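## Task

The connecting door between the rooms is locked. The bin of loose parts has already come through the pass box and sits on the floor in front of it. Get the bin onto the bench so that its entire bottom rests on the bench. Each pass-box door only unlocks once the other is completely closed, and both must be completely closed at the end. Finish by releasing the bin and backing the robots away. A robot that topples or is left leaning fails the task, and the result only counts if it stays in place without a robot holding it.

## Robot and tools

Robots: two identical Hello Robot Stretch 3 units, r1 and r2. Each has a two-wheel base (0.33 m long, 0.34 m wide, passive omni wheel at the rear), a lift riding a mast, and one telescoping arm that reaches out to the robot's RIGHT, ending in a wrist and a two-finger gripper. The base cannot slide sideways; to move the gripper forward you drive the base. A spin in place pivots about the point midway between the drive wheels, 0.05 m back from the front edge; with the arm pulled in and the wrist folded it sweeps a 0.28 m radius, and an unfolded level wrist reaches past that. Loose objects may occasionally get nudged by the scene.

Frames: the base frame has its origin on the floor between the drive wheels, x ahead, y to the left, z up. hand_pose is reported in it, at the spot where closed fingertips meet; with wrist joints at zero its x points up, y back toward the mast, z toward the rear. Odometry frame = base frame at scene start; heading is positive leftward, -3.142 to 3.142. Every robot reports in its own frames, so relative placement of the two robots must come from images, lidar_m, wrist_depth_mm and head_depth_mm.

execute_actions: arguments are actions (a list holding one action, or empty to just read state) and optional cameras (a list of camera names such as r1_head_camera, r1_nav_camera, r1_wrist_camera, r2_head_camera, r2_nav_camera, r2_wrist_camera, or all; omitted/null means all, [] means none). The action is an object keyed by r1 and/or r2; each robot entry may hold base, joints, contact_limits. All motions start together. base takes exactly one command, relative to where the base last reported itself: translate_m, a straight drive offset in metres, -1 to 1, positive forward; or rotate_rad, a spin offset in radians, -3.2 to 3.2, positive counter-clockwise (left). joints is a per-robot map of absolute targets by name: lift_m 0 to 1.1 (arm height on mast), arm_m 0 to 0.52 (extension), wrist_yaw_rad -1.345 to 4.42 (0 along the arm, positive toward the front, 3.0 folded over the base), wrist_pitch_rad -1.57 to 0.451 (0 level, negative tips down), wrist_roll_rad -2.911 to 2.911 (0 fingers side by side), gripper_m -0.089 to 0.179 (bigger is wider; real fingertip gap is 0.007 less when almost shut, 0.025 less when fully open, zero under 0.007), head_pan_rad -3.953 to 1.73 (0 ahead, positive left, -1.57 along the arm), head_tilt_rad -1.53 to 0.419 (negative down). Done tolerances: lift and arm ±0.004, yaw and roll ±0.02, pitch ±0.05, gripper ±0.004, head ±0.02. contact_limits takes arm_m only: an effort percentage 1 to 100 at which arm motion halts with contact_stop (lower = softer; too low halts immediately); it also caps the holding force until the next action. An action lasts at most 15 s. Unknown keys or out-of-range numbers reject the whole call. Anything left out may keep pushing toward its previous target unseen by the status lines. If one result reports a stop, the remaining calls in that reply are skipped.

wait: seconds, 0 to 10; issues nothing and returns state and images. zoom_image: camera plus region [x0, y0, x1, y1] in pixels of that camera's latest full image, top-left origin, at most 504 by 504. finished_scene: scene number (1 or 2); irreversible, reports success and opens the next task. Replying with no tool call ends everything. If resuming from a summary, send an empty execute_actions first.

Results: base_status and joint_status tell how each motion of the last accepted action ended: done (for the base, wheels turned the full amount, slip included), off_target (stopped short, may still push), contact_stop, time_out, torque_fault (target dropped; holds where it stopped unless slack or switched off). After a contact stop the lift or arm goes slack until commanded again; a slack lift can sag under load or be pushed up by closing fingers on a surface. on_its_own covers uncommanded joints; its held at is the target, not the position. motor_effort is percent of maximum, positive toward higher joint values, bracket = peak; it carries fixed bias and noise. Positive wheel effort means pushing forward. base_odometry counts wheel turns only; turned_by_wheels and turned_by_imu give turn since last result; base_tilt in degrees (forward/right positive) has up to about 4 degrees fixed error. lidar_m: 12 distances in metres, 30 degree sectors, 1st straight ahead then counter-clockwise (4th left, 7th behind, 10th right), '-' for nothing, plane 0.17 m above floor, range 0.15 to 12 m; ignores glass and own robot but sees the other robot; the mast and a low lift can block sectors 5, 6, 9, 10. wrist_depth_mm and head_depth_mm are 7x7 grids of median depths (45 to 1000 and 280 to 4000 mm; head grid is sideways). The pictures line names image order.

Speed: the base reaches 0.30 m/s and 1.9 rad/s only when stowed (lift_m under 0.30, arm_m under 0.03, wrist_yaw_rad over 2.54); otherwise 0.10 m/s and 0.63 rad/s.

Gripping: command gripper_m below the object's width; release by going at least 0.02 above the touching value. Neither reading nor done proves a grasp. To re-squeeze, send a new value.

Avoid: robots pressing into each other (fails the run; once bases touch, any further millimetres press hard); shared loads when travel can differ by up to 2.5 cm per metre; folding or unfolding the wrist unless lift_m is 0.32 to 0.95, wrist_pitch_rad -0.4 and roll near 0 (once folded the lift may drop to 0.25); yaw below -0.4 without pitch at -0.5 or lower; arm pushes against rigid things with the gripper above roughly 0.45 m, repeated pushes, or driving while holding something fixed (tipping); snagging furniture, especially reversing. If tilt appears, undo in small steps, free the gripper, lower lift_m to about 0.2. Wrist servos cut out for 10 s after sustained strain.

Each tool is called by a JSON object that holds its "method" and its "body".

## Session

{"method": "execute_actions", "body": {"actions": []}}

Scene clock: 0.00 s.
r1.base_odometry: x=+0.000 y=+0.000 heading=+0.000 (m, m, rad; r1's odometry frame)
r1.turned_by_wheels: +0.000 (rad since the last result)
r1.turned_by_imu: +0.000 (rad since the last result)
r1.base_tilt: forward=-0.2 right=-0.3 (deg)
r1.lidar_m: 2.47 1.07 0.82 0.81 0.86 0.78 0.76 0.81 1.16 3.99 2.18 3.21
r1.head_depth_mm: 1747 2584 3451 3407 3445 3405 2260 / 1744 2549 3601 3527 3507 3460 2258 / 1754 2643 3567 3508 3532 3454 2245 / 1758 2648 3650 3594 3573 3367 2229 / 1787 2633 3436 3481 3543 3165 2216 / 1795 2226 2266 2325 2335 2410 2166 / 1631 1687 1720 1725 1755 1795 1806
r1.base_status: not commanded
r1.joint_positions: lift_m=+0.484 arm_m=+0.000 wrist_yaw_rad=+2.892 wrist_pitch_rad=-0.497 wrist_roll_rad=-0.007 gripper_m=+0.037 head_pan_rad=-0.013 head_tilt_rad=+0.008
r1.joint_status: not commanded
r1.motor_effort: left_wheel=+0 right_wheel=+0 lift_m=+32 arm_m=+0 wrist_yaw_rad=+1 wrist_pitch_rad=+4 wrist_roll_rad=+0 gripper_m=+0 head_pan_rad=+0 head_tilt_rad=+1 (%)
r1.hand_pose: x=+0.0316 y=+0.0617 z=+0.4795 quat_wxyz=(+0.258, +0.699, +0.088, +0.661) (m; r1's base frame)
r1.wrist_depth_mm: - 736 787 834 872 875 947 / 806 844 851 895 933 979 - / 866 - 960 - - - - / 940 - 985 960 984 - - / 811 789 839 822 855 851 836 / 682 672 - 686 730 723 716 / 598 606 641 637 618 619 620
r2.base_odometry: x=+0.000 y=+0.000 heading=+0.000 (m, m, rad; r2's odometry frame)
r2.turned_by_wheels: +0.000 (rad since the last result)
r2.turned_by_imu: +0.000 (rad since the last result)
r2.base_tilt: forward=-1.7 right=+2.4 (deg)
r2.lidar_m: 1.89 1.28 1.19 1.21 1.14 1.06 1.08 1.37 2.99 2.49 1.72 3.71
r2.head_depth_mm: 1857 2674 3509 3511 3469 3407 2599 / 1858 2714 3658 3666 3605 3552 2583 / 1858 2716 3207 3266 3381 3390 2550 / 1910 2489 2583 2664 2121 2672 2517 / 1930 2138 2139 2117 1811 1899 2223 / 1777 1847 1843 1790 1667 1670 1894 / 1585 1602 1624 1624 1630 1645 1658
r2.base_status: not commanded
r2.joint_positions: lift_m=+0.387 arm_m=+0.002 wrist_yaw_rad=+2.881 wrist_pitch_rad=-0.337 wrist_roll_rad=-0.016 gripper_m=+0.037 head_pan_rad=-0.012 head_tilt_rad=-0.001
r2.joint_status: not commanded
r2.motor_effort: left_wheel=+0 right_wheel=-1 lift_m=+32 arm_m=+0 wrist_yaw_rad=-1 wrist_pitch_rad=+5 wrist_roll_rad=+0 gripper_m=-1 head_pan_rad=+0 head_tilt_rad=+2 (%)
r2.hand_pose: x=+0.0390 y=+0.0787 z=+0.4180 quat_wxyz=(+0.208, +0.701, +0.029, +0.682) (m; r2's base frame)
r2.wrist_depth_mm: - - - - - - 975 / - - - - - - - / 963 - - - - - - / - - - - - - - / 827 - 847 810 829 791 781 / 680 - - 663 - 655 655 / 574 569 569 570 562 565 562
pictures: r1_head_camera (sideways: a quarter turn clockwise sets it upright), r1_nav_camera (sideways: a quarter turn counterclockwise sets it upright), r1_wrist_camera, r2_head_camera (sideways: a quarter turn clockwise sets it upright), r2_nav_camera (sideways: a quarter turn counterclockwise sets it upright), r2_wrist_camera
Images, in order (width x height): r1_head_camera 896x504, r1_nav_camera 672x504, r1_wrist_camera 644x364, r2_head_camera 896x504, r2_nav_camera 672x504, r2_wrist_camera 644x364.

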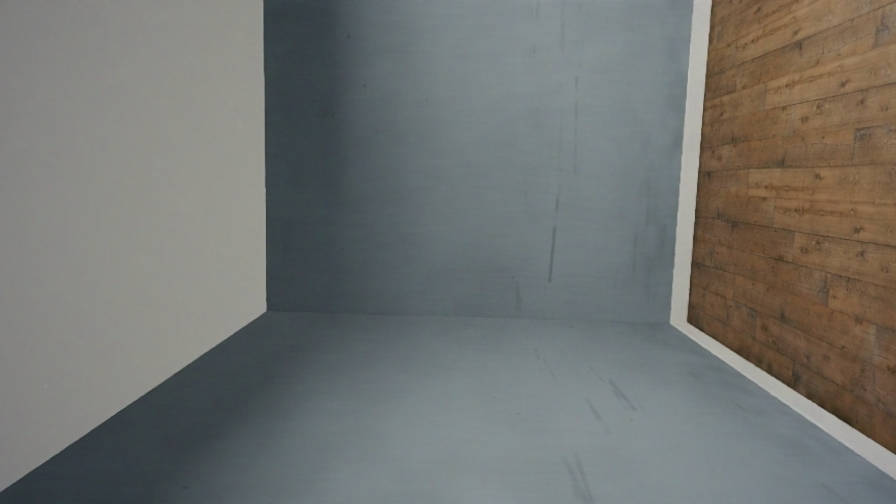

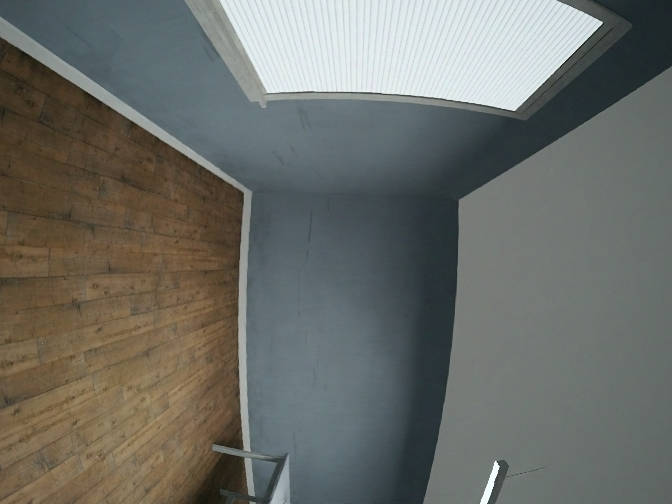

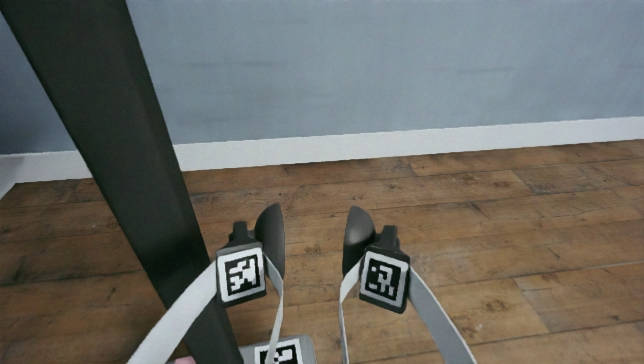

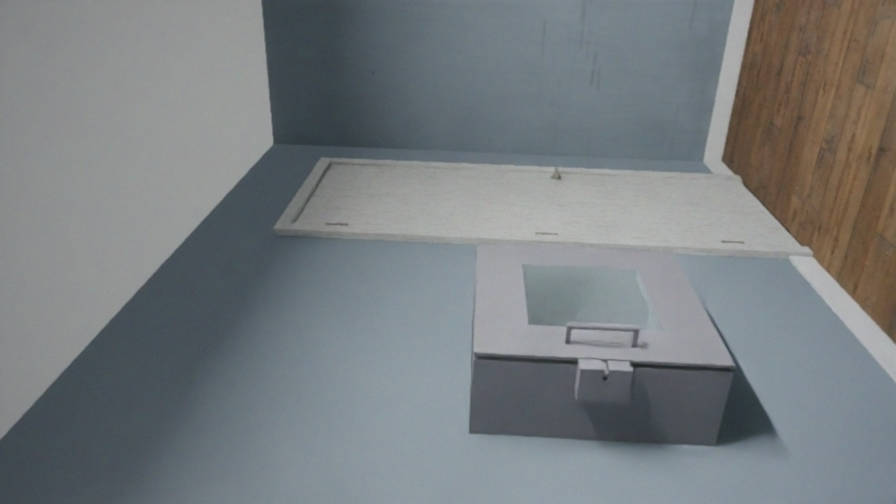

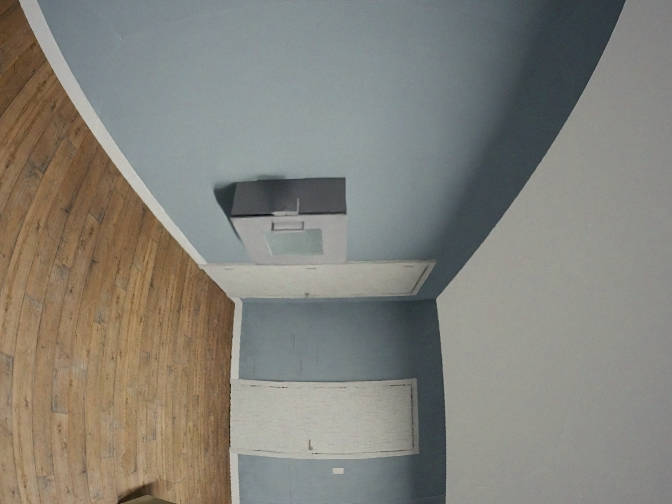

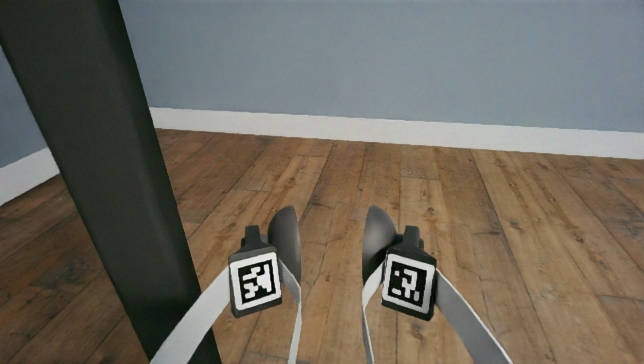

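{"method": "execute_actions", "body": {"actions": [{"r1":{"joints":{"head_pan_rad":-1.1,"head_tilt_rad":-0.35}},"r2":{"joints":{"head_pan_rad":-1.0,"head_tilt_rad":-0.4}}}], "cameras": ["r1_head_camera","r1_nav_camera","r2_nav_camera"]}}

Scene clock: 7.30 s.
r1.base_odometry: x=+0.000 y=+0.000 heading=+0.000 (m, m, rad; r1's odometry frame)
r1.turned_by_wheels: +0.000 (rad since the last result)
r1.turned_by_imu: +0.000 (rad since the last result)
r1.base_tilt: forward=-0.2 right=-0.4 (deg)
r1.lidar_m: 2.47 1.07 0.82 0.81 0.86 0.77 0.76 0.81 1.17 3.98 2.18 3.21
r1.head_depth_mm: 3513 3619 3952 3991 2571 1844 1450 / 3758 3962 - - 2556 1842 1457 / - - - 3811 2540 1864 1441 / - - - 3182 2457 1838 1438 / - - - 3604 2527 1836 1445 / - - - - 2510 1819 1433 / 3743 3956 - 3657 2519 1826 1442
r1.base_status: not commanded
r1.joint_positions: lift_m=+0.484 arm_m=+0.000 wrist_yaw_rad=+2.892 wrist_pitch_rad=-0.497 wrist_roll_rad=-0.007 gripper_m=+0.037 head_pan_rad=-1.093 head_tilt_rad=-0.345
r1.joint_status: all done
r1.motor_effort: left_wheel=-1(0) right_wheel=-1(0) lift_m=+32(32) arm_m=+0(0) wrist_yaw_rad=+1(1) wrist_pitch_rad=+4(4) wrist_roll_rad=+0(0) gripper_m=+0(0) head_pan_rad=-5(57) head_tilt_rad=-2(18) (%)
r1.hand_pose: x=+0.0316 y=+0.0617 z=+0.4795 quat_wxyz=(+0.258, +0.699, +0.088, +0.661) (m; r1's base frame)
r1.wrist_depth_mm: - 748 771 838 841 873 939 / 804 828 864 909 909 992 - / 886 - 959 976 - - - / 926 - 974 979 - 973 - / 800 814 856 831 837 851 821 / 689 681 - 706 728 711 730 / 599 617 623 634 611 624 625
r2.base_odometry: x=+0.000 y=+0.000 heading=+0.000 (m, m, rad; r2's odometry frame)
r2.turned_by_wheels: +0.000 (rad since the last result)
r2.turned_by_imu: +0.000 (rad since the last result)
r2.base_tilt: forward=-1.7 right=+2.5 (deg)
r2.lidar_m: 1.90 1.28 1.19 1.21 1.14 1.06 1.08 1.37 2.99 2.48 1.72 3.72
r2.head_depth_mm: 3730 3854 - 2474 2452 1869 1497 / - - - 2278 2299 1884 1512 / 3836 - - 2240 2224 1866 1491 / 3642 3830 - 2240 2136 1868 1499 / 3457 3631 3897 2080 2076 1845 1495 / 3373 3524 3783 3602 2457 1833 1478 / 3169 3337 3517 3573 2405 1834 1479
r2.base_status: not commanded
r2.joint_positions: lift_m=+0.387 arm_m=+0.002 wrist_yaw_rad=+2.881 wrist_pitch_rad=-0.337 wrist_roll_rad=-0.016 gripper_m=+0.037 head_pan_rad=-0.993 head_tilt_rad=-0.395
r2.joint_status: all done
r2.motor_effort: left_wheel=+0(0) right_wheel=-1(1) lift_m=+31(31) arm_m=-1(1) wrist_yaw_rad=-1(1) wrist_pitch_rad=+5(5) wrist_roll_rad=+0(0) gripper_m=-1(0) head_pan_rad=-3(37) head_tilt_rad=-2(26) (%)
r2.hand_pose: x=+0.0390 y=+0.0787 z=+0.4180 quat_wxyz=(+0.208, +0.701, +0.029, +0.682) (m; r2's base frame)
r2.wrist_depth_mm: - - - - - - 969 / - - - - - - - / 961 - - - - - - / 971 - - - - - - / 828 - 835 808 839 795 785 / 681 - - 661 - 653 661 / 576 575 578 565 562 566 559
pictures: r1_head_camera (sideways: a quarter turn clockwise sets it upright), r1_nav_camera (sideways: a quarter turn counterclockwise sets it upright), r2_nav_camera (sideways: a quarter turn counterclockwise sets it upright)
camera_calibration (this result's frames):
r1_head_camera: T_world_to_cam=[[-0.175883, 0.253719, -0.951153, 1.25601], [0.857902, 0.513355, -0.0217029, 0.0261136], [0.482772, -0.819813, -0.307957, 0.357668], [0, 0, 0, 1]] pos_world=[0.0258355, -0.0388573, 1.30537]
r1_nav_camera: T_world_to_cam=[[0.186982, -0.320747, 0.928525, -1.17745], [-0.89041, -0.454614, 0.022266, 0.0315543], [0.414978, -0.830932, -0.370601, 0.441134], [0, 0, 0, 1]] pos_world=[0.065196, 0.00323516, 1.25607]
r2_nav_camera: T_world_to_cam=[[0.186886, -0.335361, 0.923367, -1.15881], [-0.830985, -0.555286, -0.0334884, 0.0972349], [0.523963, -0.761046, -0.382455, 0.451392], [0, 0, 0, 1]] pos_world=[0.0608533, 0.00890263, 1.2459]
Images, in order (width x height): r1_head_camera 896x504, r1_nav_camera 672x504, r2_nav_camera 672x504.

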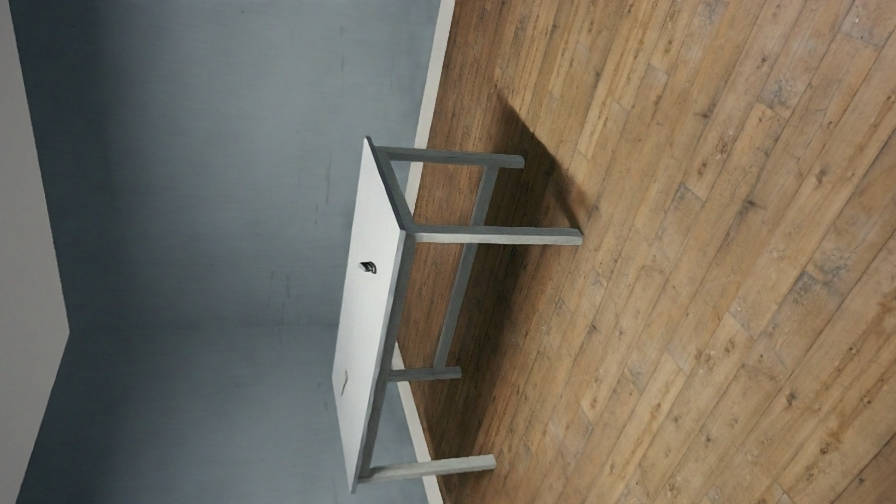

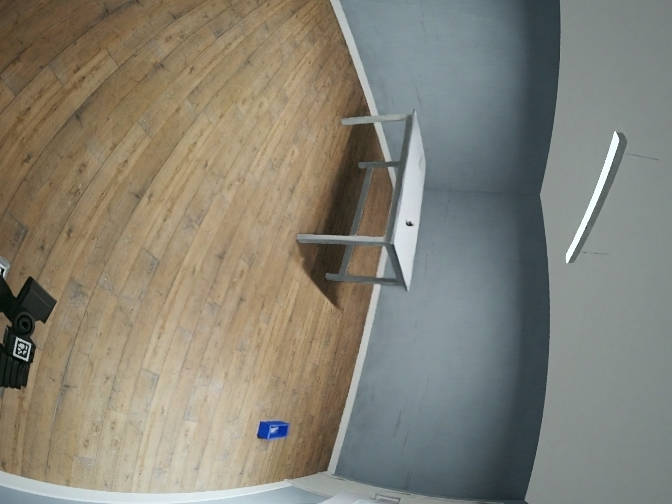

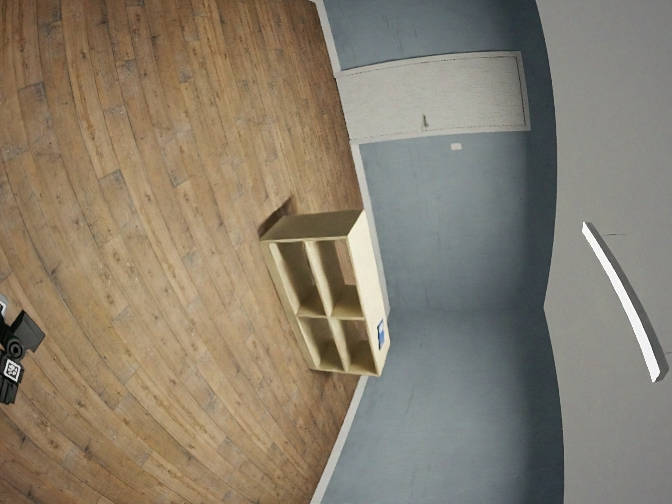

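{"method": "execute_actions", "body": {"actions": [{"r1":{"joints":{"head_pan_rad":-1.9,"head_tilt_rad":-0.4,"wrist_pitch_rad":-0.4}},"r2":{"joints":{"head_pan_rad":0.15,"head_tilt_rad":-0.2}}}], "cameras": ["r1_head_camera","r2_head_camera"]}}

Scene clock: 12.90 s.
r1.base_odometry: x=+0.000 y=+0.000 heading=+0.000 (m, m, rad; r1's odometry frame)
r1.turned_by_wheels: +0.000 (rad since the last result)
r1.turned_by_imu: +0.000 (rad since the last result)
r1.base_tilt: forward=-0.3 right=-0.4 (deg)
r1.lidar_m: 2.47 1.07 0.82 0.81 0.85 0.78 0.76 0.81 1.17 3.97 2.17 3.20
r1.head_depth_mm: 1386 1420 1430 1478 1506 1558 1393 / 1731 1680 1728 1839 1949 1746 1388 / 2363 2120 1769 2538 2322 1736 1397 / 3400 3621 3934 3417 2308 1760 1378 / 3537 3732 - 3521 2294 1732 1386 / 3418 3573 3926 3542 2321 1742 1374 / 3304 3590 3895 3471 2296 1738 1386
r1.base_status: not commanded
r1.joint_positions: lift_m=+0.484 arm_m=+0.000 wrist_yaw_rad=+2.892 wrist_pitch_rad=-0.421 wrist_roll_rad=-0.007 gripper_m=+0.037 head_pan_rad=-1.893 head_tilt_rad=-0.395
r1.joint_status: all done
r1.motor_effort: left_wheel=+0(0) right_wheel=-1(1) lift_m=+32(32) arm_m=+0(1) wrist_yaw_rad=+1(1) wrist_pitch_rad=+7(7) wrist_roll_rad=+1(0) gripper_m=-1(1) head_pan_rad=-5(57) head_tilt_rad=-2(8) (%)
r1.hand_pose: x=+0.0342 y=+0.0716 z=+0.4961 quat_wxyz=(+0.233, +0.702, +0.062, +0.670) (m; r1's base frame)
r1.wrist_depth_mm: - 744 765 795 845 839 914 / 776 802 813 880 921 980 - / 836 902 916 942 997 - - / 895 - - - - - - / 871 - 916 901 915 889 935 / 734 732 - 738 753 748 775 / 639 650 634 634 652 652 659
r2.base_odometry: x=+0.000 y=+0.000 heading=+0.000 (m, m, rad; r2's odometry frame)
r2.turned_by_wheels: +0.000 (rad since the last result)
r2.turned_by_imu: +0.000 (rad since the last result)
r2.base_tilt: forward=-1.7 right=+2.6 (deg)
r2.lidar_m: 1.90 1.28 1.19 1.21 1.14 1.06 1.08 1.37 2.99 2.49 1.71 3.68
r2.head_depth_mm: 2788 3127 3394 3576 3466 2490 1832 / 2443 2552 2678 2885 3047 2445 1835 / 2075 2205 2130 2178 2512 2443 1825 / 1820 1889 1826 1705 2025 2213 1811 / 1608 1661 1724 1754 1819 1943 1803 / 1434 1466 1517 1579 1625 1706 1690 / 1300 1337 1374 1417 1451 1506 1541
r2.base_status: not commanded
r2.joint_positions: lift_m=+0.387 arm_m=+0.002 wrist_yaw_rad=+2.881 wrist_pitch_rad=-0.337 wrist_roll_rad=-0.016 gripper_m=+0.037 head_pan_rad=+0.143 head_tilt_rad=-0.211
r2.joint_status: all done
r2.motor_effort: left_wheel=+0(0) right_wheel=-1(1) lift_m=+32(32) arm_m=-1(1) wrist_yaw_rad=+0(1) wrist_pitch_rad=+5(5) wrist_roll_rad=+0(0) gripper_m=+0(1) head_pan_rad=+3(34) head_tilt_rad=+5(21) (%)
r2.hand_pose: x=+0.0390 y=+0.0787 z=+0.4180 quat_wxyz=(+0.208, +0.701, +0.029, +0.682) (m; r2's base frame)
r2.wrist_depth_mm: - - - - - - 965 / - - - - - - - / 975 - - - - - - / 984 - - - - - - / 816 - 833 807 827 798 786 / 679 - - 672 - 665 651 / 574 576 569 566 563 558 561
pictures: r1_head_camera (sideways: a quarter turn clockwise sets it upright), r2_head_camera (sideways: a quarter turn clockwise sets it upright)
camera_calibration (this result's frames):
r1_head_camera: T_world_to_cam=[[0.0742629, 0.347289, -0.934813, 1.23315], [0.96628, -0.256817, -0.0186466, 0.0214722], [-0.246552, -0.901906, -0.35465, 0.422886], [0, 0, 0, 1]] pos_world=[-0.00806188, -0.0413406, 1.30314]
r2_head_camera: T_world_to_cam=[[-0.165857, -0.0800044, -0.982899, 1.30385], [-0.167353, 0.98453, -0.0518977, 0.0751704], [0.971846, 0.155883, -0.17668, 0.178806], [0, 0, 0, 1]] pos_world=[0.055062, 0.00243387, 1.31705]
Images, in order (width x height): r1_head_camera 896x504, r2_head_camera 896x504.

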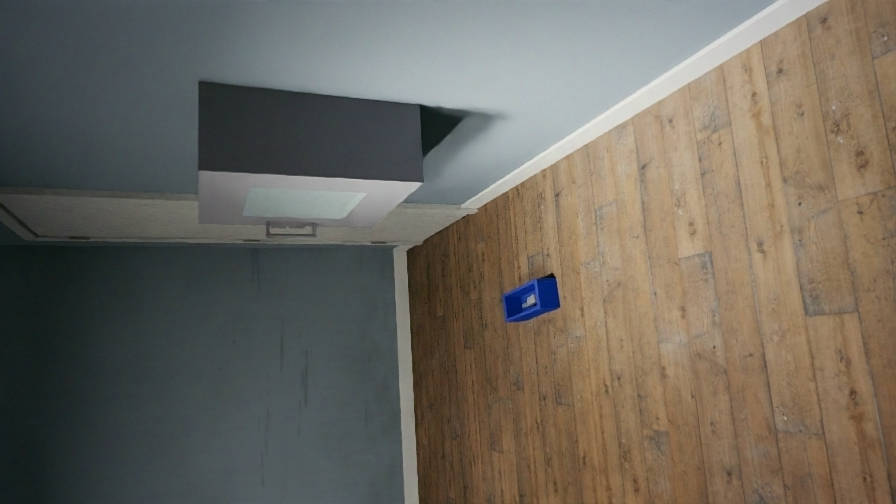

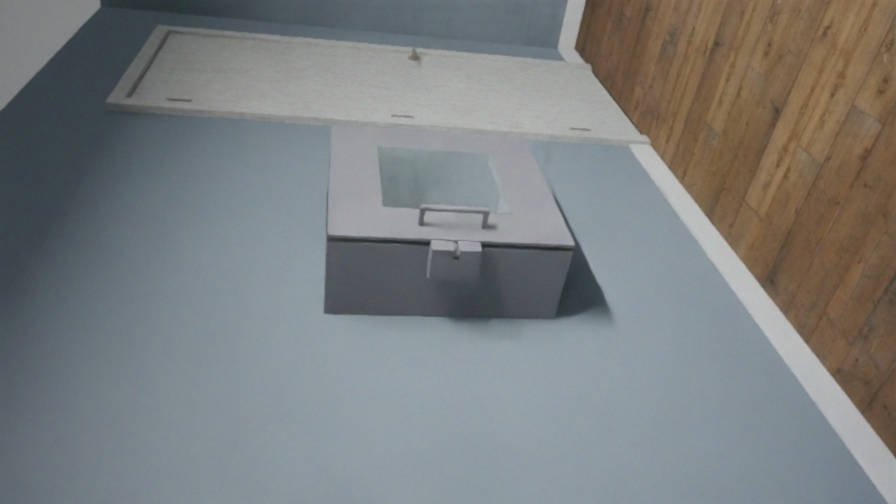

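{"method": "zoom_image", "body": {"camera": "r2_head_camera", "region": [310, 120, 610, 330]}}

{"method": "zoom_image", "body": {"camera": "r1_head_camera", "region": [180, 70, 460, 260]}}

{"method": "zoom_image", "body": {"camera": "r1_head_camera", "region": [480, 260, 580, 335]}}

Region (310, 120, 610, 330) of r2_head_camera's 896x504 image, scaled by 1.680, with more detail than that image has; it fills the top 353 rows of this view, and the rest is white.

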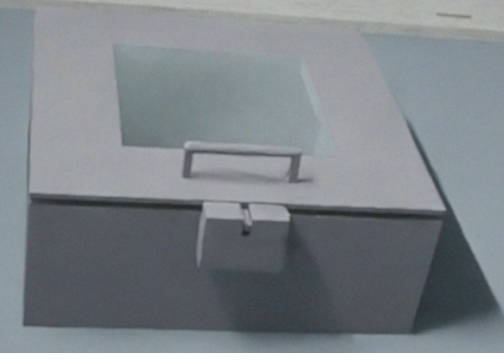

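Region (180, 70, 460, 260) of r1_head_camera's 896x504 image, scaled by 1.800, with more detail than that image has; it fills the top 342 rows of this view, and the rest is white.

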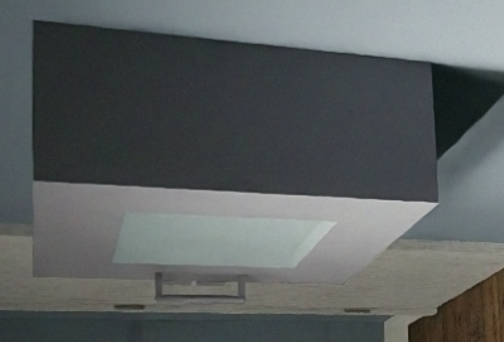

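Region (480, 260, 580, 335) of r1_head_camera's 896x504 image, scaled by 5.040, with more detail than that image has; it fills the top 378 rows of this view, and the rest is white.

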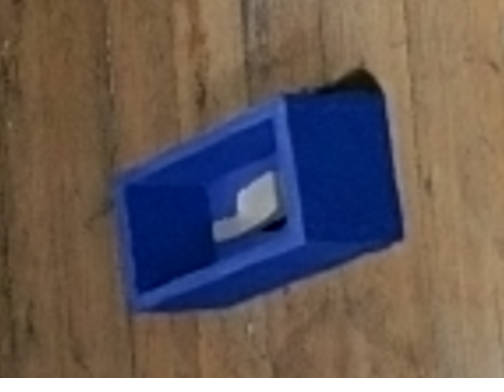

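{"method": "execute_actions", "body": {"actions": [{"r1":{"joints":{"lift_m":0.26,"wrist_yaw_rad":3.0,"wrist_pitch_rad":-0.4,"head_pan_rad":-0.3,"head_tilt_rad":-0.6},"base":{"rotate_rad":-1.57}},"r2":{"joints":{"lift_m":0.26,"wrist_yaw_rad":3.0,"wrist_pitch_rad":-0.4},"base":{"rotate_rad":-0.2}}}], "cameras": []}}

{"method": "execute_actions", "body": {"actions": [{"r1":{"base":{"translate_m":1.0}},"r2":{"base":{"translate_m":1.0},"joints":{"head_pan_rad":0.7}}}], "cameras": ["r1_head_camera","r2_head_camera"]}}

Scene clock: 56.23 s.
r1.base_odometry: x=+0.000 y=+0.000 heading=-1.570 (m, m, rad; r1's odometry frame)
r1.turned_by_wheels: -1.570 (rad since the last result)
r1.turned_by_imu: -1.564 (rad since the last result)
r1.base_tilt: forward=-0.3 right=-0.3 (deg)
r1.lidar_m: 3.98 2.18 3.20 2.46 1.07 0.82 0.81 0.85 0.78 0.76 0.81 1.17
r1.head_depth_mm: 1400 1464 1513 1582 1617 1459 1221 / 1512 1610 1872 2062 1807 1454 1223 / 1920 1971 2783 2392 1806 1458 1228 / 3406 3708 3500 2405 1817 1468 1219 / 3423 3763 3516 2392 1818 1461 1220 / 3356 3649 3479 2382 1814 1457 1217 / 3297 3563 3548 2397 1801 1456 1221
r1.base_status: done
r1.joint_positions: lift_m=+0.260 arm_m=+0.000 wrist_yaw_rad=+2.999 wrist_pitch_rad=-0.420 wrist_roll_rad=-0.007 gripper_m=+0.037 head_pan_rad=-0.307 head_tilt_rad=-0.593
r1.joint_status: all done
r1.motor_effort: left_wheel=+2(13) right_wheel=-3(8) lift_m=+26(24) arm_m=+0(0) wrist_yaw_rad=+2(2) wrist_pitch_rad=+7(8) wrist_roll_rad=+0(0) gripper_m=+0(0) head_pan_rad=+4(58) head_tilt_rad=-3(16) (%)
r1.hand_pose: x=+0.0107 y=+0.0765 z=+0.2725 quat_wxyz=(+0.196, +0.698, +0.099, +0.682) (m; r1's base frame)
r1.wrist_depth_mm: - - - - - - - / - - - - - - - / 863 905 895 922 968 939 965 / 678 669 681 689 715 732 721 / 549 552 - 566 572 582 587 / 470 - - - 488 483 495 / - - - - 413 419 425
r2.base_odometry: x=+0.000 y=+0.000 heading=-0.200 (m, m, rad; r2's odometry frame)
r2.turned_by_wheels: -0.200 (rad since the last result)
r2.turned_by_imu: -0.201 (rad since the last result)
r2.base_tilt: forward=-1.6 right=+2.5 (deg)
r2.lidar_m: 2.57 1.42 1.19 1.19 1.26 1.06 1.06 1.20 2.00 3.15 2.06 1.72
r2.head_depth_mm: 2911 3287 3397 3473 3492 2472 1848 / 2989 3489 3557 3637 3682 2460 1816 / 2955 3499 3579 3836 3622 2424 1816 / 2563 2647 2799 2898 3018 2401 1805 / 2127 2209 2148 2161 2427 2363 1791 / 1835 1859 1820 1670 1957 2109 1784 / 1581 1632 1669 1702 1755 1826 1767
r2.base_status: done
r2.joint_positions: lift_m=+0.260 arm_m=+0.002 wrist_yaw_rad=+2.999 wrist_pitch_rad=-0.415 wrist_roll_rad=-0.016 gripper_m=+0.037 head_pan_rad=+0.143 head_tilt_rad=-0.211
r2.joint_status: all done
r2.motor_effort: left_wheel=+3(9) right_wheel=-3(7) lift_m=+19(27) arm_m=-1(1) wrist_yaw_rad=+1(1) wrist_pitch_rad=+5(4) wrist_roll_rad=+1(0) gripper_m=-1(0) head_pan_rad=+3(2) head_tilt_rad=+5(5) (%)
r2.hand_pose: x=+0.0108 y=+0.0751 z=+0.2737 quat_wxyz=(+0.194, +0.695, +0.098, +0.686) (m; r2's base frame)
r2.wrist_depth_mm: - - - - - - - / - - - - - - - / 905 882 871 856 847 844 826 / 695 677 670 670 668 655 648 / 555 551 - 551 567 544 543 / 471 497 - - - 456 456 / - - - - 400 398 397
pictures: none
No camera images: the call's "cameras" was empty. Leave "cameras" out to get every camera's image.

Scene clock: 61.17 s.
r1.base_odometry: x=+0.001 y=-1.000 heading=-1.570 (m, m, rad; r1's odometry frame)
r1.turned_by_wheels: +0.000 (rad since the last result)
r1.turned_by_imu: -0.001 (rad since the last result)
r1.base_tilt: forward=-0.3 right=-0.4 (deg)
r1.lidar_m: 2.97 1.85 1.39 3.50 2.39 1.84 1.81 1.11 0.85 0.83 0.88 1.28
r1.head_depth_mm: 1155 1172 1266 1708 1688 1462 1217 / 1920 2007 2111 2133 1803 1458 1217 / 2541 2772 3007 2418 1813 1444 1222 / 2532 2821 3134 2359 1797 1457 1216 / 2507 2774 3070 2370 1800 1464 1220 / 2455 2705 2985 2384 1808 1459 1220 / 2441 2677 2929 2395 1811 1467 1224
r1.base_status: done
r1.joint_positions: lift_m=+0.260 arm_m=+0.000 wrist_yaw_rad=+2.999 wrist_pitch_rad=-0.420 wrist_roll_rad=-0.007 gripper_m=+0.037 head_pan_rad=-0.307 head_tilt_rad=-0.593
r1.joint_status: not commanded
r1.motor_effort: left_wheel=+2(15) right_wheel=-3(7) lift_m=+27(26) arm_m=+1(0) wrist_yaw_rad=+2(2) wrist_pitch_rad=+7(7) wrist_roll_rad=+0(0) gripper_m=-1(0) head_pan_rad=+5(4) head_tilt_rad=-3(3) (%)
r1.hand_pose: x=+0.0106 y=+0.0765 z=+0.2725 quat_wxyz=(+0.196, +0.698, +0.099, +0.682) (m; r1's base frame)
r1.wrist_depth_mm: - - - - - - - / - - - - - - - / 865 887 924 902 922 977 957 / 677 686 695 695 711 721 727 / 558 539 - 558 586 571 593 / 475 - - - 492 486 483 / - - - - 412 415 417
r2.base_odometry: x=+0.980 y=-0.199 heading=-0.200 (m, m, rad; r2's odometry frame)
r2.turned_by_wheels: +0.000 (rad since the last result)
r2.turned_by_imu: +0.004 (rad since the last result)
r2.base_tilt: forward=-1.6 right=+2.4 (deg)
r2.lidar_m: 2.04 1.15 0.97 0.97 1.10 1.84 2.04 2.32 3.39 1.67 1.12 2.72
r2.head_depth_mm: 1267 1336 1340 1100 1148 1602 1680 / 1185 1229 1228 1253 1319 1107 1538 / 1111 1143 1145 1404 1441 1007 1413 / 1026 1068 1073 847 866 919 1291 / 966 1000 1006 849 836 896 1185 / 910 942 964 985 1021 1050 1113 / 860 888 915 938 975 1008 1038
r2.base_status: done
r2.joint_positions: lift_m=+0.260 arm_m=+0.002 wrist_yaw_rad=+2.999 wrist_pitch_rad=-0.415 wrist_roll_rad=-0.016 gripper_m=+0.037 head_pan_rad=+0.693 head_tilt_rad=-0.210
r2.joint_status: all done
r2.motor_effort: left_wheel=+2(14) right_wheel=-3(3) lift_m=+19(20) arm_m=+0(0) wrist_yaw_rad=+0(0) wrist_pitch_rad=+5(5) wrist_roll_rad=+0(0) gripper_m=-1(0) head_pan_rad=+2(27) head_tilt_rad=+5(5) (%)
r2.hand_pose: x=+0.0106 y=+0.0751 z=+0.2737 quat_wxyz=(+0.194, +0.695, +0.098, +0.686) (m; r2's base frame)
r2.wrist_depth_mm: - - 931 911 892 864 836 / - - - - 964 931 894 / 886 881 866 855 853 833 831 / 686 676 676 659 655 658 646 / 559 557 - 545 565 544 532 / 469 501 - - - 460 454 / - - - - 400 399 395
pictures: r1_head_camera (sideways: a quarter turn clockwise sets it upright), r2_head_camera (sideways: a quarter turn clockwise sets it upright)
camera_calibration (this result's frames):
r1_head_camera: T_world_to_cam=[[-0.517539, 0.122663, -0.846822, 1.12197], [0.239936, 0.97077, -0.00602159, 0.00946331], [0.821331, -0.206299, -0.531843, 0.646941], [0, 0, 0, 1]] pos_world=[0.0470407, -0.0133468, 1.29424]
r2_head_camera: T_world_to_cam=[[-0.0989881, -0.154487, -0.983023, 1.30361], [-0.657513, 0.751652, -0.0519158, 0.0781841], [0.746912, 0.641212, -0.175982, 0.179269], [0, 0, 0, 1]] pos_world=[0.046551, 0.0276743, 1.31709]
Images, in order (width x height): r1_head_camera 896x504, r2_head_camera 896x504.

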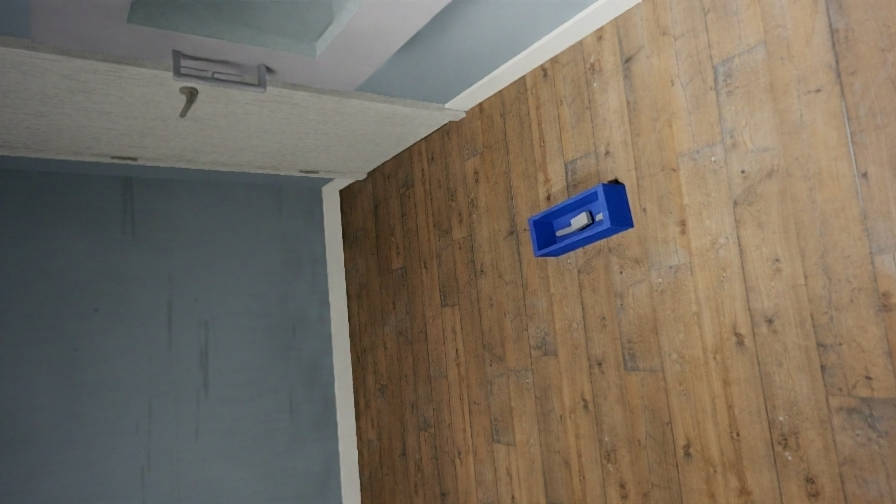

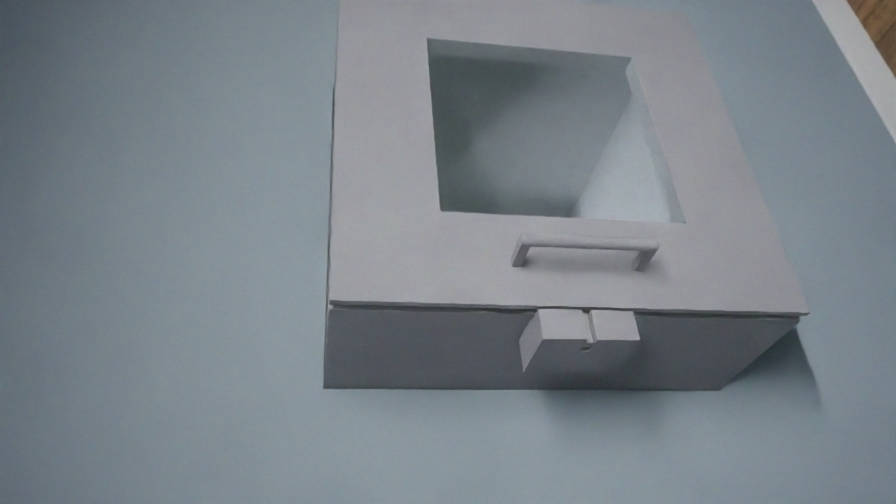

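{"method": "execute_actions", "body": {"actions": [{"r1":{"base":{"translate_m":1.0}},"r2":{"base":{"translate_m":0.5}}}], "cameras": []}}

{"method": "execute_actions", "body": {"actions": [{"r1":{"base":{"translate_m":0.33},"joints":{"head_pan_rad":-1.75,"head_tilt_rad":-0.85}},"r2":{"base":{"rotate_rad":2.913},"joints":{"head_pan_rad":-1.57,"head_tilt_rad":-0.6}}}], "cameras": []}}

{"method": "execute_actions", "body": {"actions": [{"r1":{"joints":{"lift_m":0.45}},"r2":{"joints":{"lift_m":0.45,"gripper_m":0.0}}}], "cameras": ["r1_head_camera","r2_head_camera"]}}

Scene clock: 76.13 s.
r1.base_odometry: x=+0.002 y=-2.000 heading=-1.570 (m, m, rad; r1's odometry frame)
r1.turned_by_wheels: +0.000 (rad since the last result)
r1.turned_by_imu: -0.002 (rad since the last result)
r1.base_tilt: forward=-0.3 right=-0.3 (deg)
r1.lidar_m: 1.97 2.09 1.15 1.06 3.64 2.86 2.80 1.21 0.92 0.91 0.96 1.36
r1.head_depth_mm: 1678 1702 1755 1831 1744 1454 1225 / 1734 1919 2148 2297 1810 1450 1223 / 1714 1892 2126 2300 1806 1463 1221 / 1673 1844 2081 2255 1808 1459 1219 / 1644 1814 2041 2228 1818 1456 1220 / 1611 1784 1996 2191 1800 1470 1215 / 1594 1761 1955 2168 1810 1452 1225
r1.base_status: done
r1.joint_positions: lift_m=+0.260 arm_m=+0.000 wrist_yaw_rad=+2.999 wrist_pitch_rad=-0.420 wrist_roll_rad=-0.007 gripper_m=+0.037 head_pan_rad=-0.307 head_tilt_rad=-0.593
r1.joint_status: not commanded
r1.motor_effort: left_wheel=+2(15) right_wheel=-3(7) lift_m=+27(27) arm_m=+0(0) wrist_yaw_rad=+1(2) wrist_pitch_rad=+7(7) wrist_roll_rad=+0(0) gripper_m=+0(0) head_pan_rad=+4(5) head_tilt_rad=-3(3) (%)
r1.hand_pose: x=+0.0105 y=+0.0765 z=+0.2725 quat_wxyz=(+0.196, +0.698, +0.099, +0.682) (m; r1's base frame)
r1.wrist_depth_mm: - - - - - - - / - - - - - - - / 904 869 885 919 903 938 960 / 675 683 700 694 696 710 746 / 552 553 - 562 581 564 578 / 475 - - - 478 484 487 / - - - - 413 412 419
r2.base_odometry: x=+1.470 y=-0.298 heading=-0.200 (m, m, rad; r2's odometry frame)
r2.turned_by_wheels: +0.000 (rad since the last result)
r2.turned_by_imu: +0.002 (rad since the last result)
r2.base_tilt: forward=-1.7 right=+2.6 (deg)
r2.lidar_m: 1.80 1.02 0.86 0.86 0.98 1.62 2.54 2.87 3.49 1.08 2.66 2.22
r2.head_depth_mm: 1124 1166 1205 1248 1314 1390 1465 / 1042 1084 1124 1174 1234 1284 1355 / 969 1002 1020 766 797 835 1238 / 903 940 935 715 750 784 804 / 848 877 883 667 1018 986 747 / 800 828 829 625 1234 1031 701 / 759 777 782 584 1249 1022 664
r2.base_status: done
r2.joint_positions: lift_m=+0.260 arm_m=+0.002 wrist_yaw_rad=+3.000 wrist_pitch_rad=-0.415 wrist_roll_rad=-0.016 gripper_m=+0.037 head_pan_rad=+0.693 head_tilt_rad=-0.210
r2.joint_status: not commanded
r2.motor_effort: left_wheel=+1(13) right_wheel=-3(4) lift_m=+20(19) arm_m=-1(1) wrist_yaw_rad=-1(0) wrist_pitch_rad=+5(5) wrist_roll_rad=+1(1) gripper_m=-1(1) head_pan_rad=+2(3) head_tilt_rad=+5(5) (%)
r2.hand_pose: x=+0.0106 y=+0.0751 z=+0.2737 quat_wxyz=(+0.194, +0.695, +0.098, +0.686) (m; r2's base frame)
r2.wrist_depth_mm: 901 - 825 816 795 763 748 / 967 - 913 873 863 833 799 / 891 889 871 857 845 842 834 / 678 684 675 665 665 653 652 / 560 558 - 546 563 542 533 / 478 503 - - - 459 457 / - - - - 401 402 396
pictures: none
No camera images: the call's "cameras" was empty. Leave "cameras" out to get every camera's image.

Scene clock: 79.00 s.
r1.base_odometry: x=+0.002 y=-2.330 heading=-1.570 (m, m, rad; r1's odometry frame)
r1.turned_by_wheels: +0.000 (rad since the last result)
r1.turned_by_imu: +0.000 (rad since the last result)
r1.base_tilt: forward=-0.3 right=-0.3 (deg)
r1.lidar_m: 1.64 1.74 2.53 1.04 3.63 3.20 2.89 1.24 0.95 0.93 0.99 1.40
r1.head_depth_mm: - 1156 838 1350 1456 1268 1111 / 576 710 815 1338 1470 1265 1113 / 566 650 786 1330 1475 1266 1132 / 697 675 1047 1334 1478 1267 1121 / 782 906 1073 1315 1477 1273 1118 / 780 906 1072 1307 1482 1271 1126 / 782 901 1059 1284 1444 1275 1122
r1.base_status: done
r1.joint_positions: lift_m=+0.260 arm_m=+0.000 wrist_yaw_rad=+2.999 wrist_pitch_rad=-0.420 wrist_roll_rad=-0.007 gripper_m=+0.037 head_pan_rad=-1.743 head_tilt_rad=-0.839
r1.joint_status: all done
r1.motor_effort: left_wheel=+2(16) right_wheel=-3(6) lift_m=+27(27) arm_m=+0(0) wrist_yaw_rad=+1(2) wrist_pitch_rad=+7(7) wrist_roll_rad=+1(0) gripper_m=-1(0) head_pan_rad=-5(57) head_tilt_rad=-4(16) (%)
r1.hand_pose: x=+0.0105 y=+0.0765 z=+0.2725 quat_wxyz=(+0.196, +0.698, +0.099, +0.682) (m; r1's base frame)
r1.wrist_depth_mm: - - - - - - - / - - - - - - - / 878 860 908 930 933 925 964 / 670 685 682 706 711 732 741 / 551 556 - 566 572 578 591 / 471 - - - 489 481 483 / - - - - 410 412 415
r2.base_odometry: x=+1.470 y=-0.298 heading=+2.713 (m, m, rad; r2's odometry frame)
r2.turned_by_wheels: +2.913 (rad since the last result)
r2.turned_by_imu: +2.910 (rad since the last result)
r2.base_tilt: forward=-1.6 right=+2.5 (deg)
r2.lidar_m: 2.53 2.62 3.56 1.08 1.11 2.32 2.23 1.24 0.90 0.86 0.89 1.20
r2.head_depth_mm: 491 536 2019 1037 754 1198 1300 / 493 538 1211 991 756 1212 1300 / 495 541 579 653 751 1223 1292 / 504 550 609 669 769 1234 1284 / 715 778 831 960 1086 1245 1284 / 716 782 866 966 1087 1250 1287 / 719 784 870 972 1102 1264 1281
r2.base_status: done
r2.joint_positions: lift_m=+0.260 arm_m=+0.002 wrist_yaw_rad=+3.000 wrist_pitch_rad=-0.415 wrist_roll_rad=-0.016 gripper_m=+0.037 head_pan_rad=-1.563 head_tilt_rad=-0.593
r2.joint_status: all done
r2.motor_effort: left_wheel=-1(11) right_wheel=+0(9) lift_m=+19(19) arm_m=+0(1) wrist_yaw_rad=+0(0) wrist_pitch_rad=+5(5) wrist_roll_rad=+0(0) gripper_m=-1(0) head_pan_rad=-3(36) head_tilt_rad=-3(25) (%)
r2.hand_pose: x=+0.0106 y=+0.0751 z=+0.2737 quat_wxyz=(+0.194, +0.695, +0.098, +0.686) (m; r2's base frame)
r2.wrist_depth_mm: - - - - - - - / - - - - - - - / 883 878 871 864 846 832 845 / 694 684 661 668 663 660 650 / 559 556 - 550 562 540 532 / 476 500 - - - 460 451 / - - - - 397 394 395
pictures: none
No camera images: the call's "cameras" was empty. Leave "cameras" out to get every camera's image.

Scene clock: 81.57 s.
r1.base_odometry: x=+0.002 y=-2.330 heading=-1.570 (m, m, rad; r1's odometry frame)
r1.turned_by_wheels: +0.000 (rad since the last result)
r1.turned_by_imu: +0.000 (rad since the last result)
r1.base_tilt: forward=-0.3 right=-0.3 (deg)
r1.lidar_m: 1.65 1.74 2.52 1.04 3.64 3.22 2.89 1.24 0.95 0.93 0.99 1.39
r1.head_depth_mm: - 1164 838 1349 1475 1258 1114 / 576 711 814 1341 1476 1264 1138 / 564 649 784 1319 1471 1274 1137 / 694 674 1046 1321 1470 1273 1134 / 784 907 1072 1314 1480 1273 1126 / 779 904 1065 1313 1483 1283 1123 / 778 901 1062 1287 1455 1281 1123
r1.base_status: not commanded
r1.joint_positions: lift_m=+0.450 arm_m=+0.000 wrist_yaw_rad=+2.999 wrist_pitch_rad=-0.420 wrist_roll_rad=-0.007 gripper_m=+0.037 head_pan_rad=-1.743 head_tilt_rad=-0.839
r1.joint_status: all done
r1.motor_effort: left_wheel=+2(2) right_wheel=-3(3) lift_m=+38(40) arm_m=+0(0) wrist_yaw_rad=+1(1) wrist_pitch_rad=+7(7) wrist_roll_rad=+0(0) gripper_m=+0(1) head_pan_rad=-5(5) head_tilt_rad=-4(4) (%)
r1.hand_pose: x=+0.0105 y=+0.0765 z=+0.4621 quat_wxyz=(+0.196, +0.698, +0.099, +0.682) (m; r1's base frame)
r1.wrist_depth_mm: - - - - - - - / - - - - - - - / - - - - - - - / 984 - - - - - - / 826 828 - 845 866 887 845 / 695 697 - 713 728 707 743 / 594 611 611 604 609 624 624
r2.base_odometry: x=+1.470 y=-0.298 heading=+2.713 (m, m, rad; r2's odometry frame)
r2.turned_by_wheels: +0.000 (rad since the last result)
r2.turned_by_imu: +0.000 (rad since the last result)
r2.base_tilt: forward=-1.6 right=+2.6 (deg)
r2.lidar_m: 2.53 2.62 3.54 1.08 1.11 2.32 2.22 1.24 0.90 0.86 0.89 1.20
r2.head_depth_mm: 491 535 1772 1037 752 1203 1297 / 493 537 1217 991 756 1210 1299 / 495 541 581 652 749 1228 1292 / 503 549 607 670 764 1233 1292 / 715 779 838 956 1087 1244 1280 / 717 783 862 964 1092 1251 1282 / 718 788 876 970 1099 1259 1277
r2.base_status: not commanded
r2.joint_positions: lift_m=+0.450 arm_m=+0.002 wrist_yaw_rad=+3.000 wrist_pitch_rad=-0.416 wrist_roll_rad=-0.016 gripper_m=+0.000 head_pan_rad=-1.563 head_tilt_rad=-0.593
r2.joint_status: all done
r2.motor_effort: left_wheel=-1(1) right_wheel=+0(1) lift_m=+42(42) arm_m=-1(1) wrist_yaw_rad=+0(0) wrist_pitch_rad=+5(5) wrist_roll_rad=+0(1) gripper_m=-4(91) head_pan_rad=-3(3) head_tilt_rad=-3(3) (%)
r2.hand_pose: x=+0.0106 y=+0.0751 z=+0.4627 quat_wxyz=(+0.194, +0.695, +0.098, +0.686) (m; r2's base frame)
r2.wrist_depth_mm: - - - - - - - / - - - - - - - / - - - - - - - / - - - - - 963 966 / 838 826 840 - 810 790 797 / 704 698 - - 689 680 677 / 604 599 - 600 592 587 591
pictures: r1_head_camera (sideways: a quarter turn clockwise sets it upright), r2_head_camera (sideways: a quarter turn clockwise sets it upright)
camera_calibration (this result's frames):
r1_head_camera: T_world_to_cam=[[0.0847993, 0.71686, -0.692041, 0.916542], [0.994098, -0.108035, 0.00990215, -0.0158674], [-0.0676663, -0.688796, -0.72179, 0.899454], [0, 0, 0, 1]] pos_world=[-0.00108565, -0.0392065, 1.28366]
r2_head_camera: T_world_to_cam=[[-0.059753, 0.52847, -0.846847, 1.12562], [0.997955, 0.0509116, -0.0386441, 0.0507845], [0.0226921, -0.847424, -0.530431, 0.644963], [0, 0, 0, 1]] pos_world=[0.00194313, -0.0508864, 1.2973]
Images, in order (width x height): r1_head_camera 896x504, r2_head_camera 896x504.

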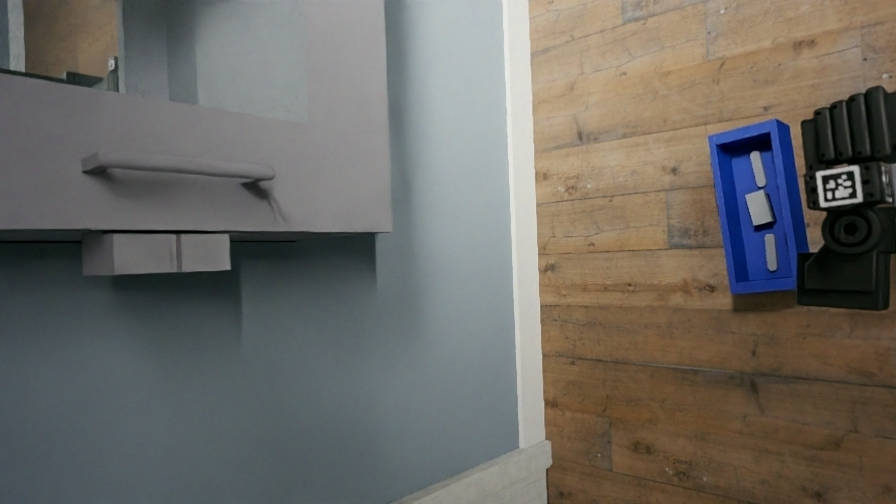

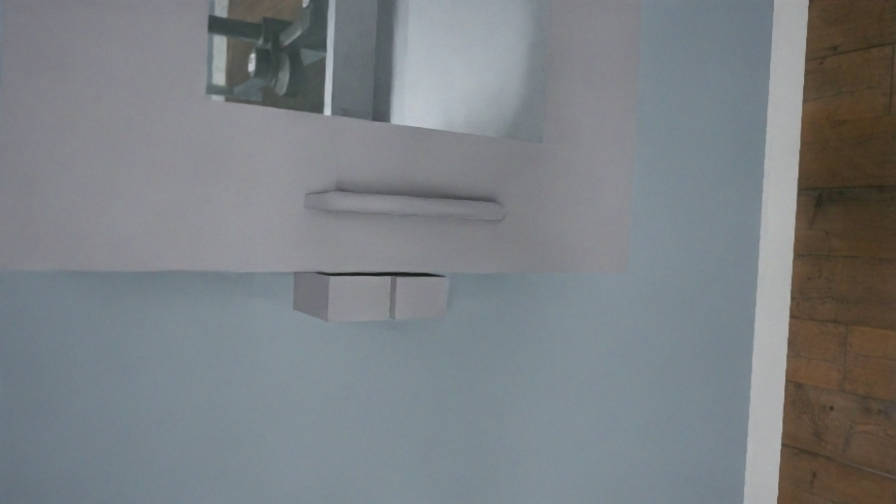

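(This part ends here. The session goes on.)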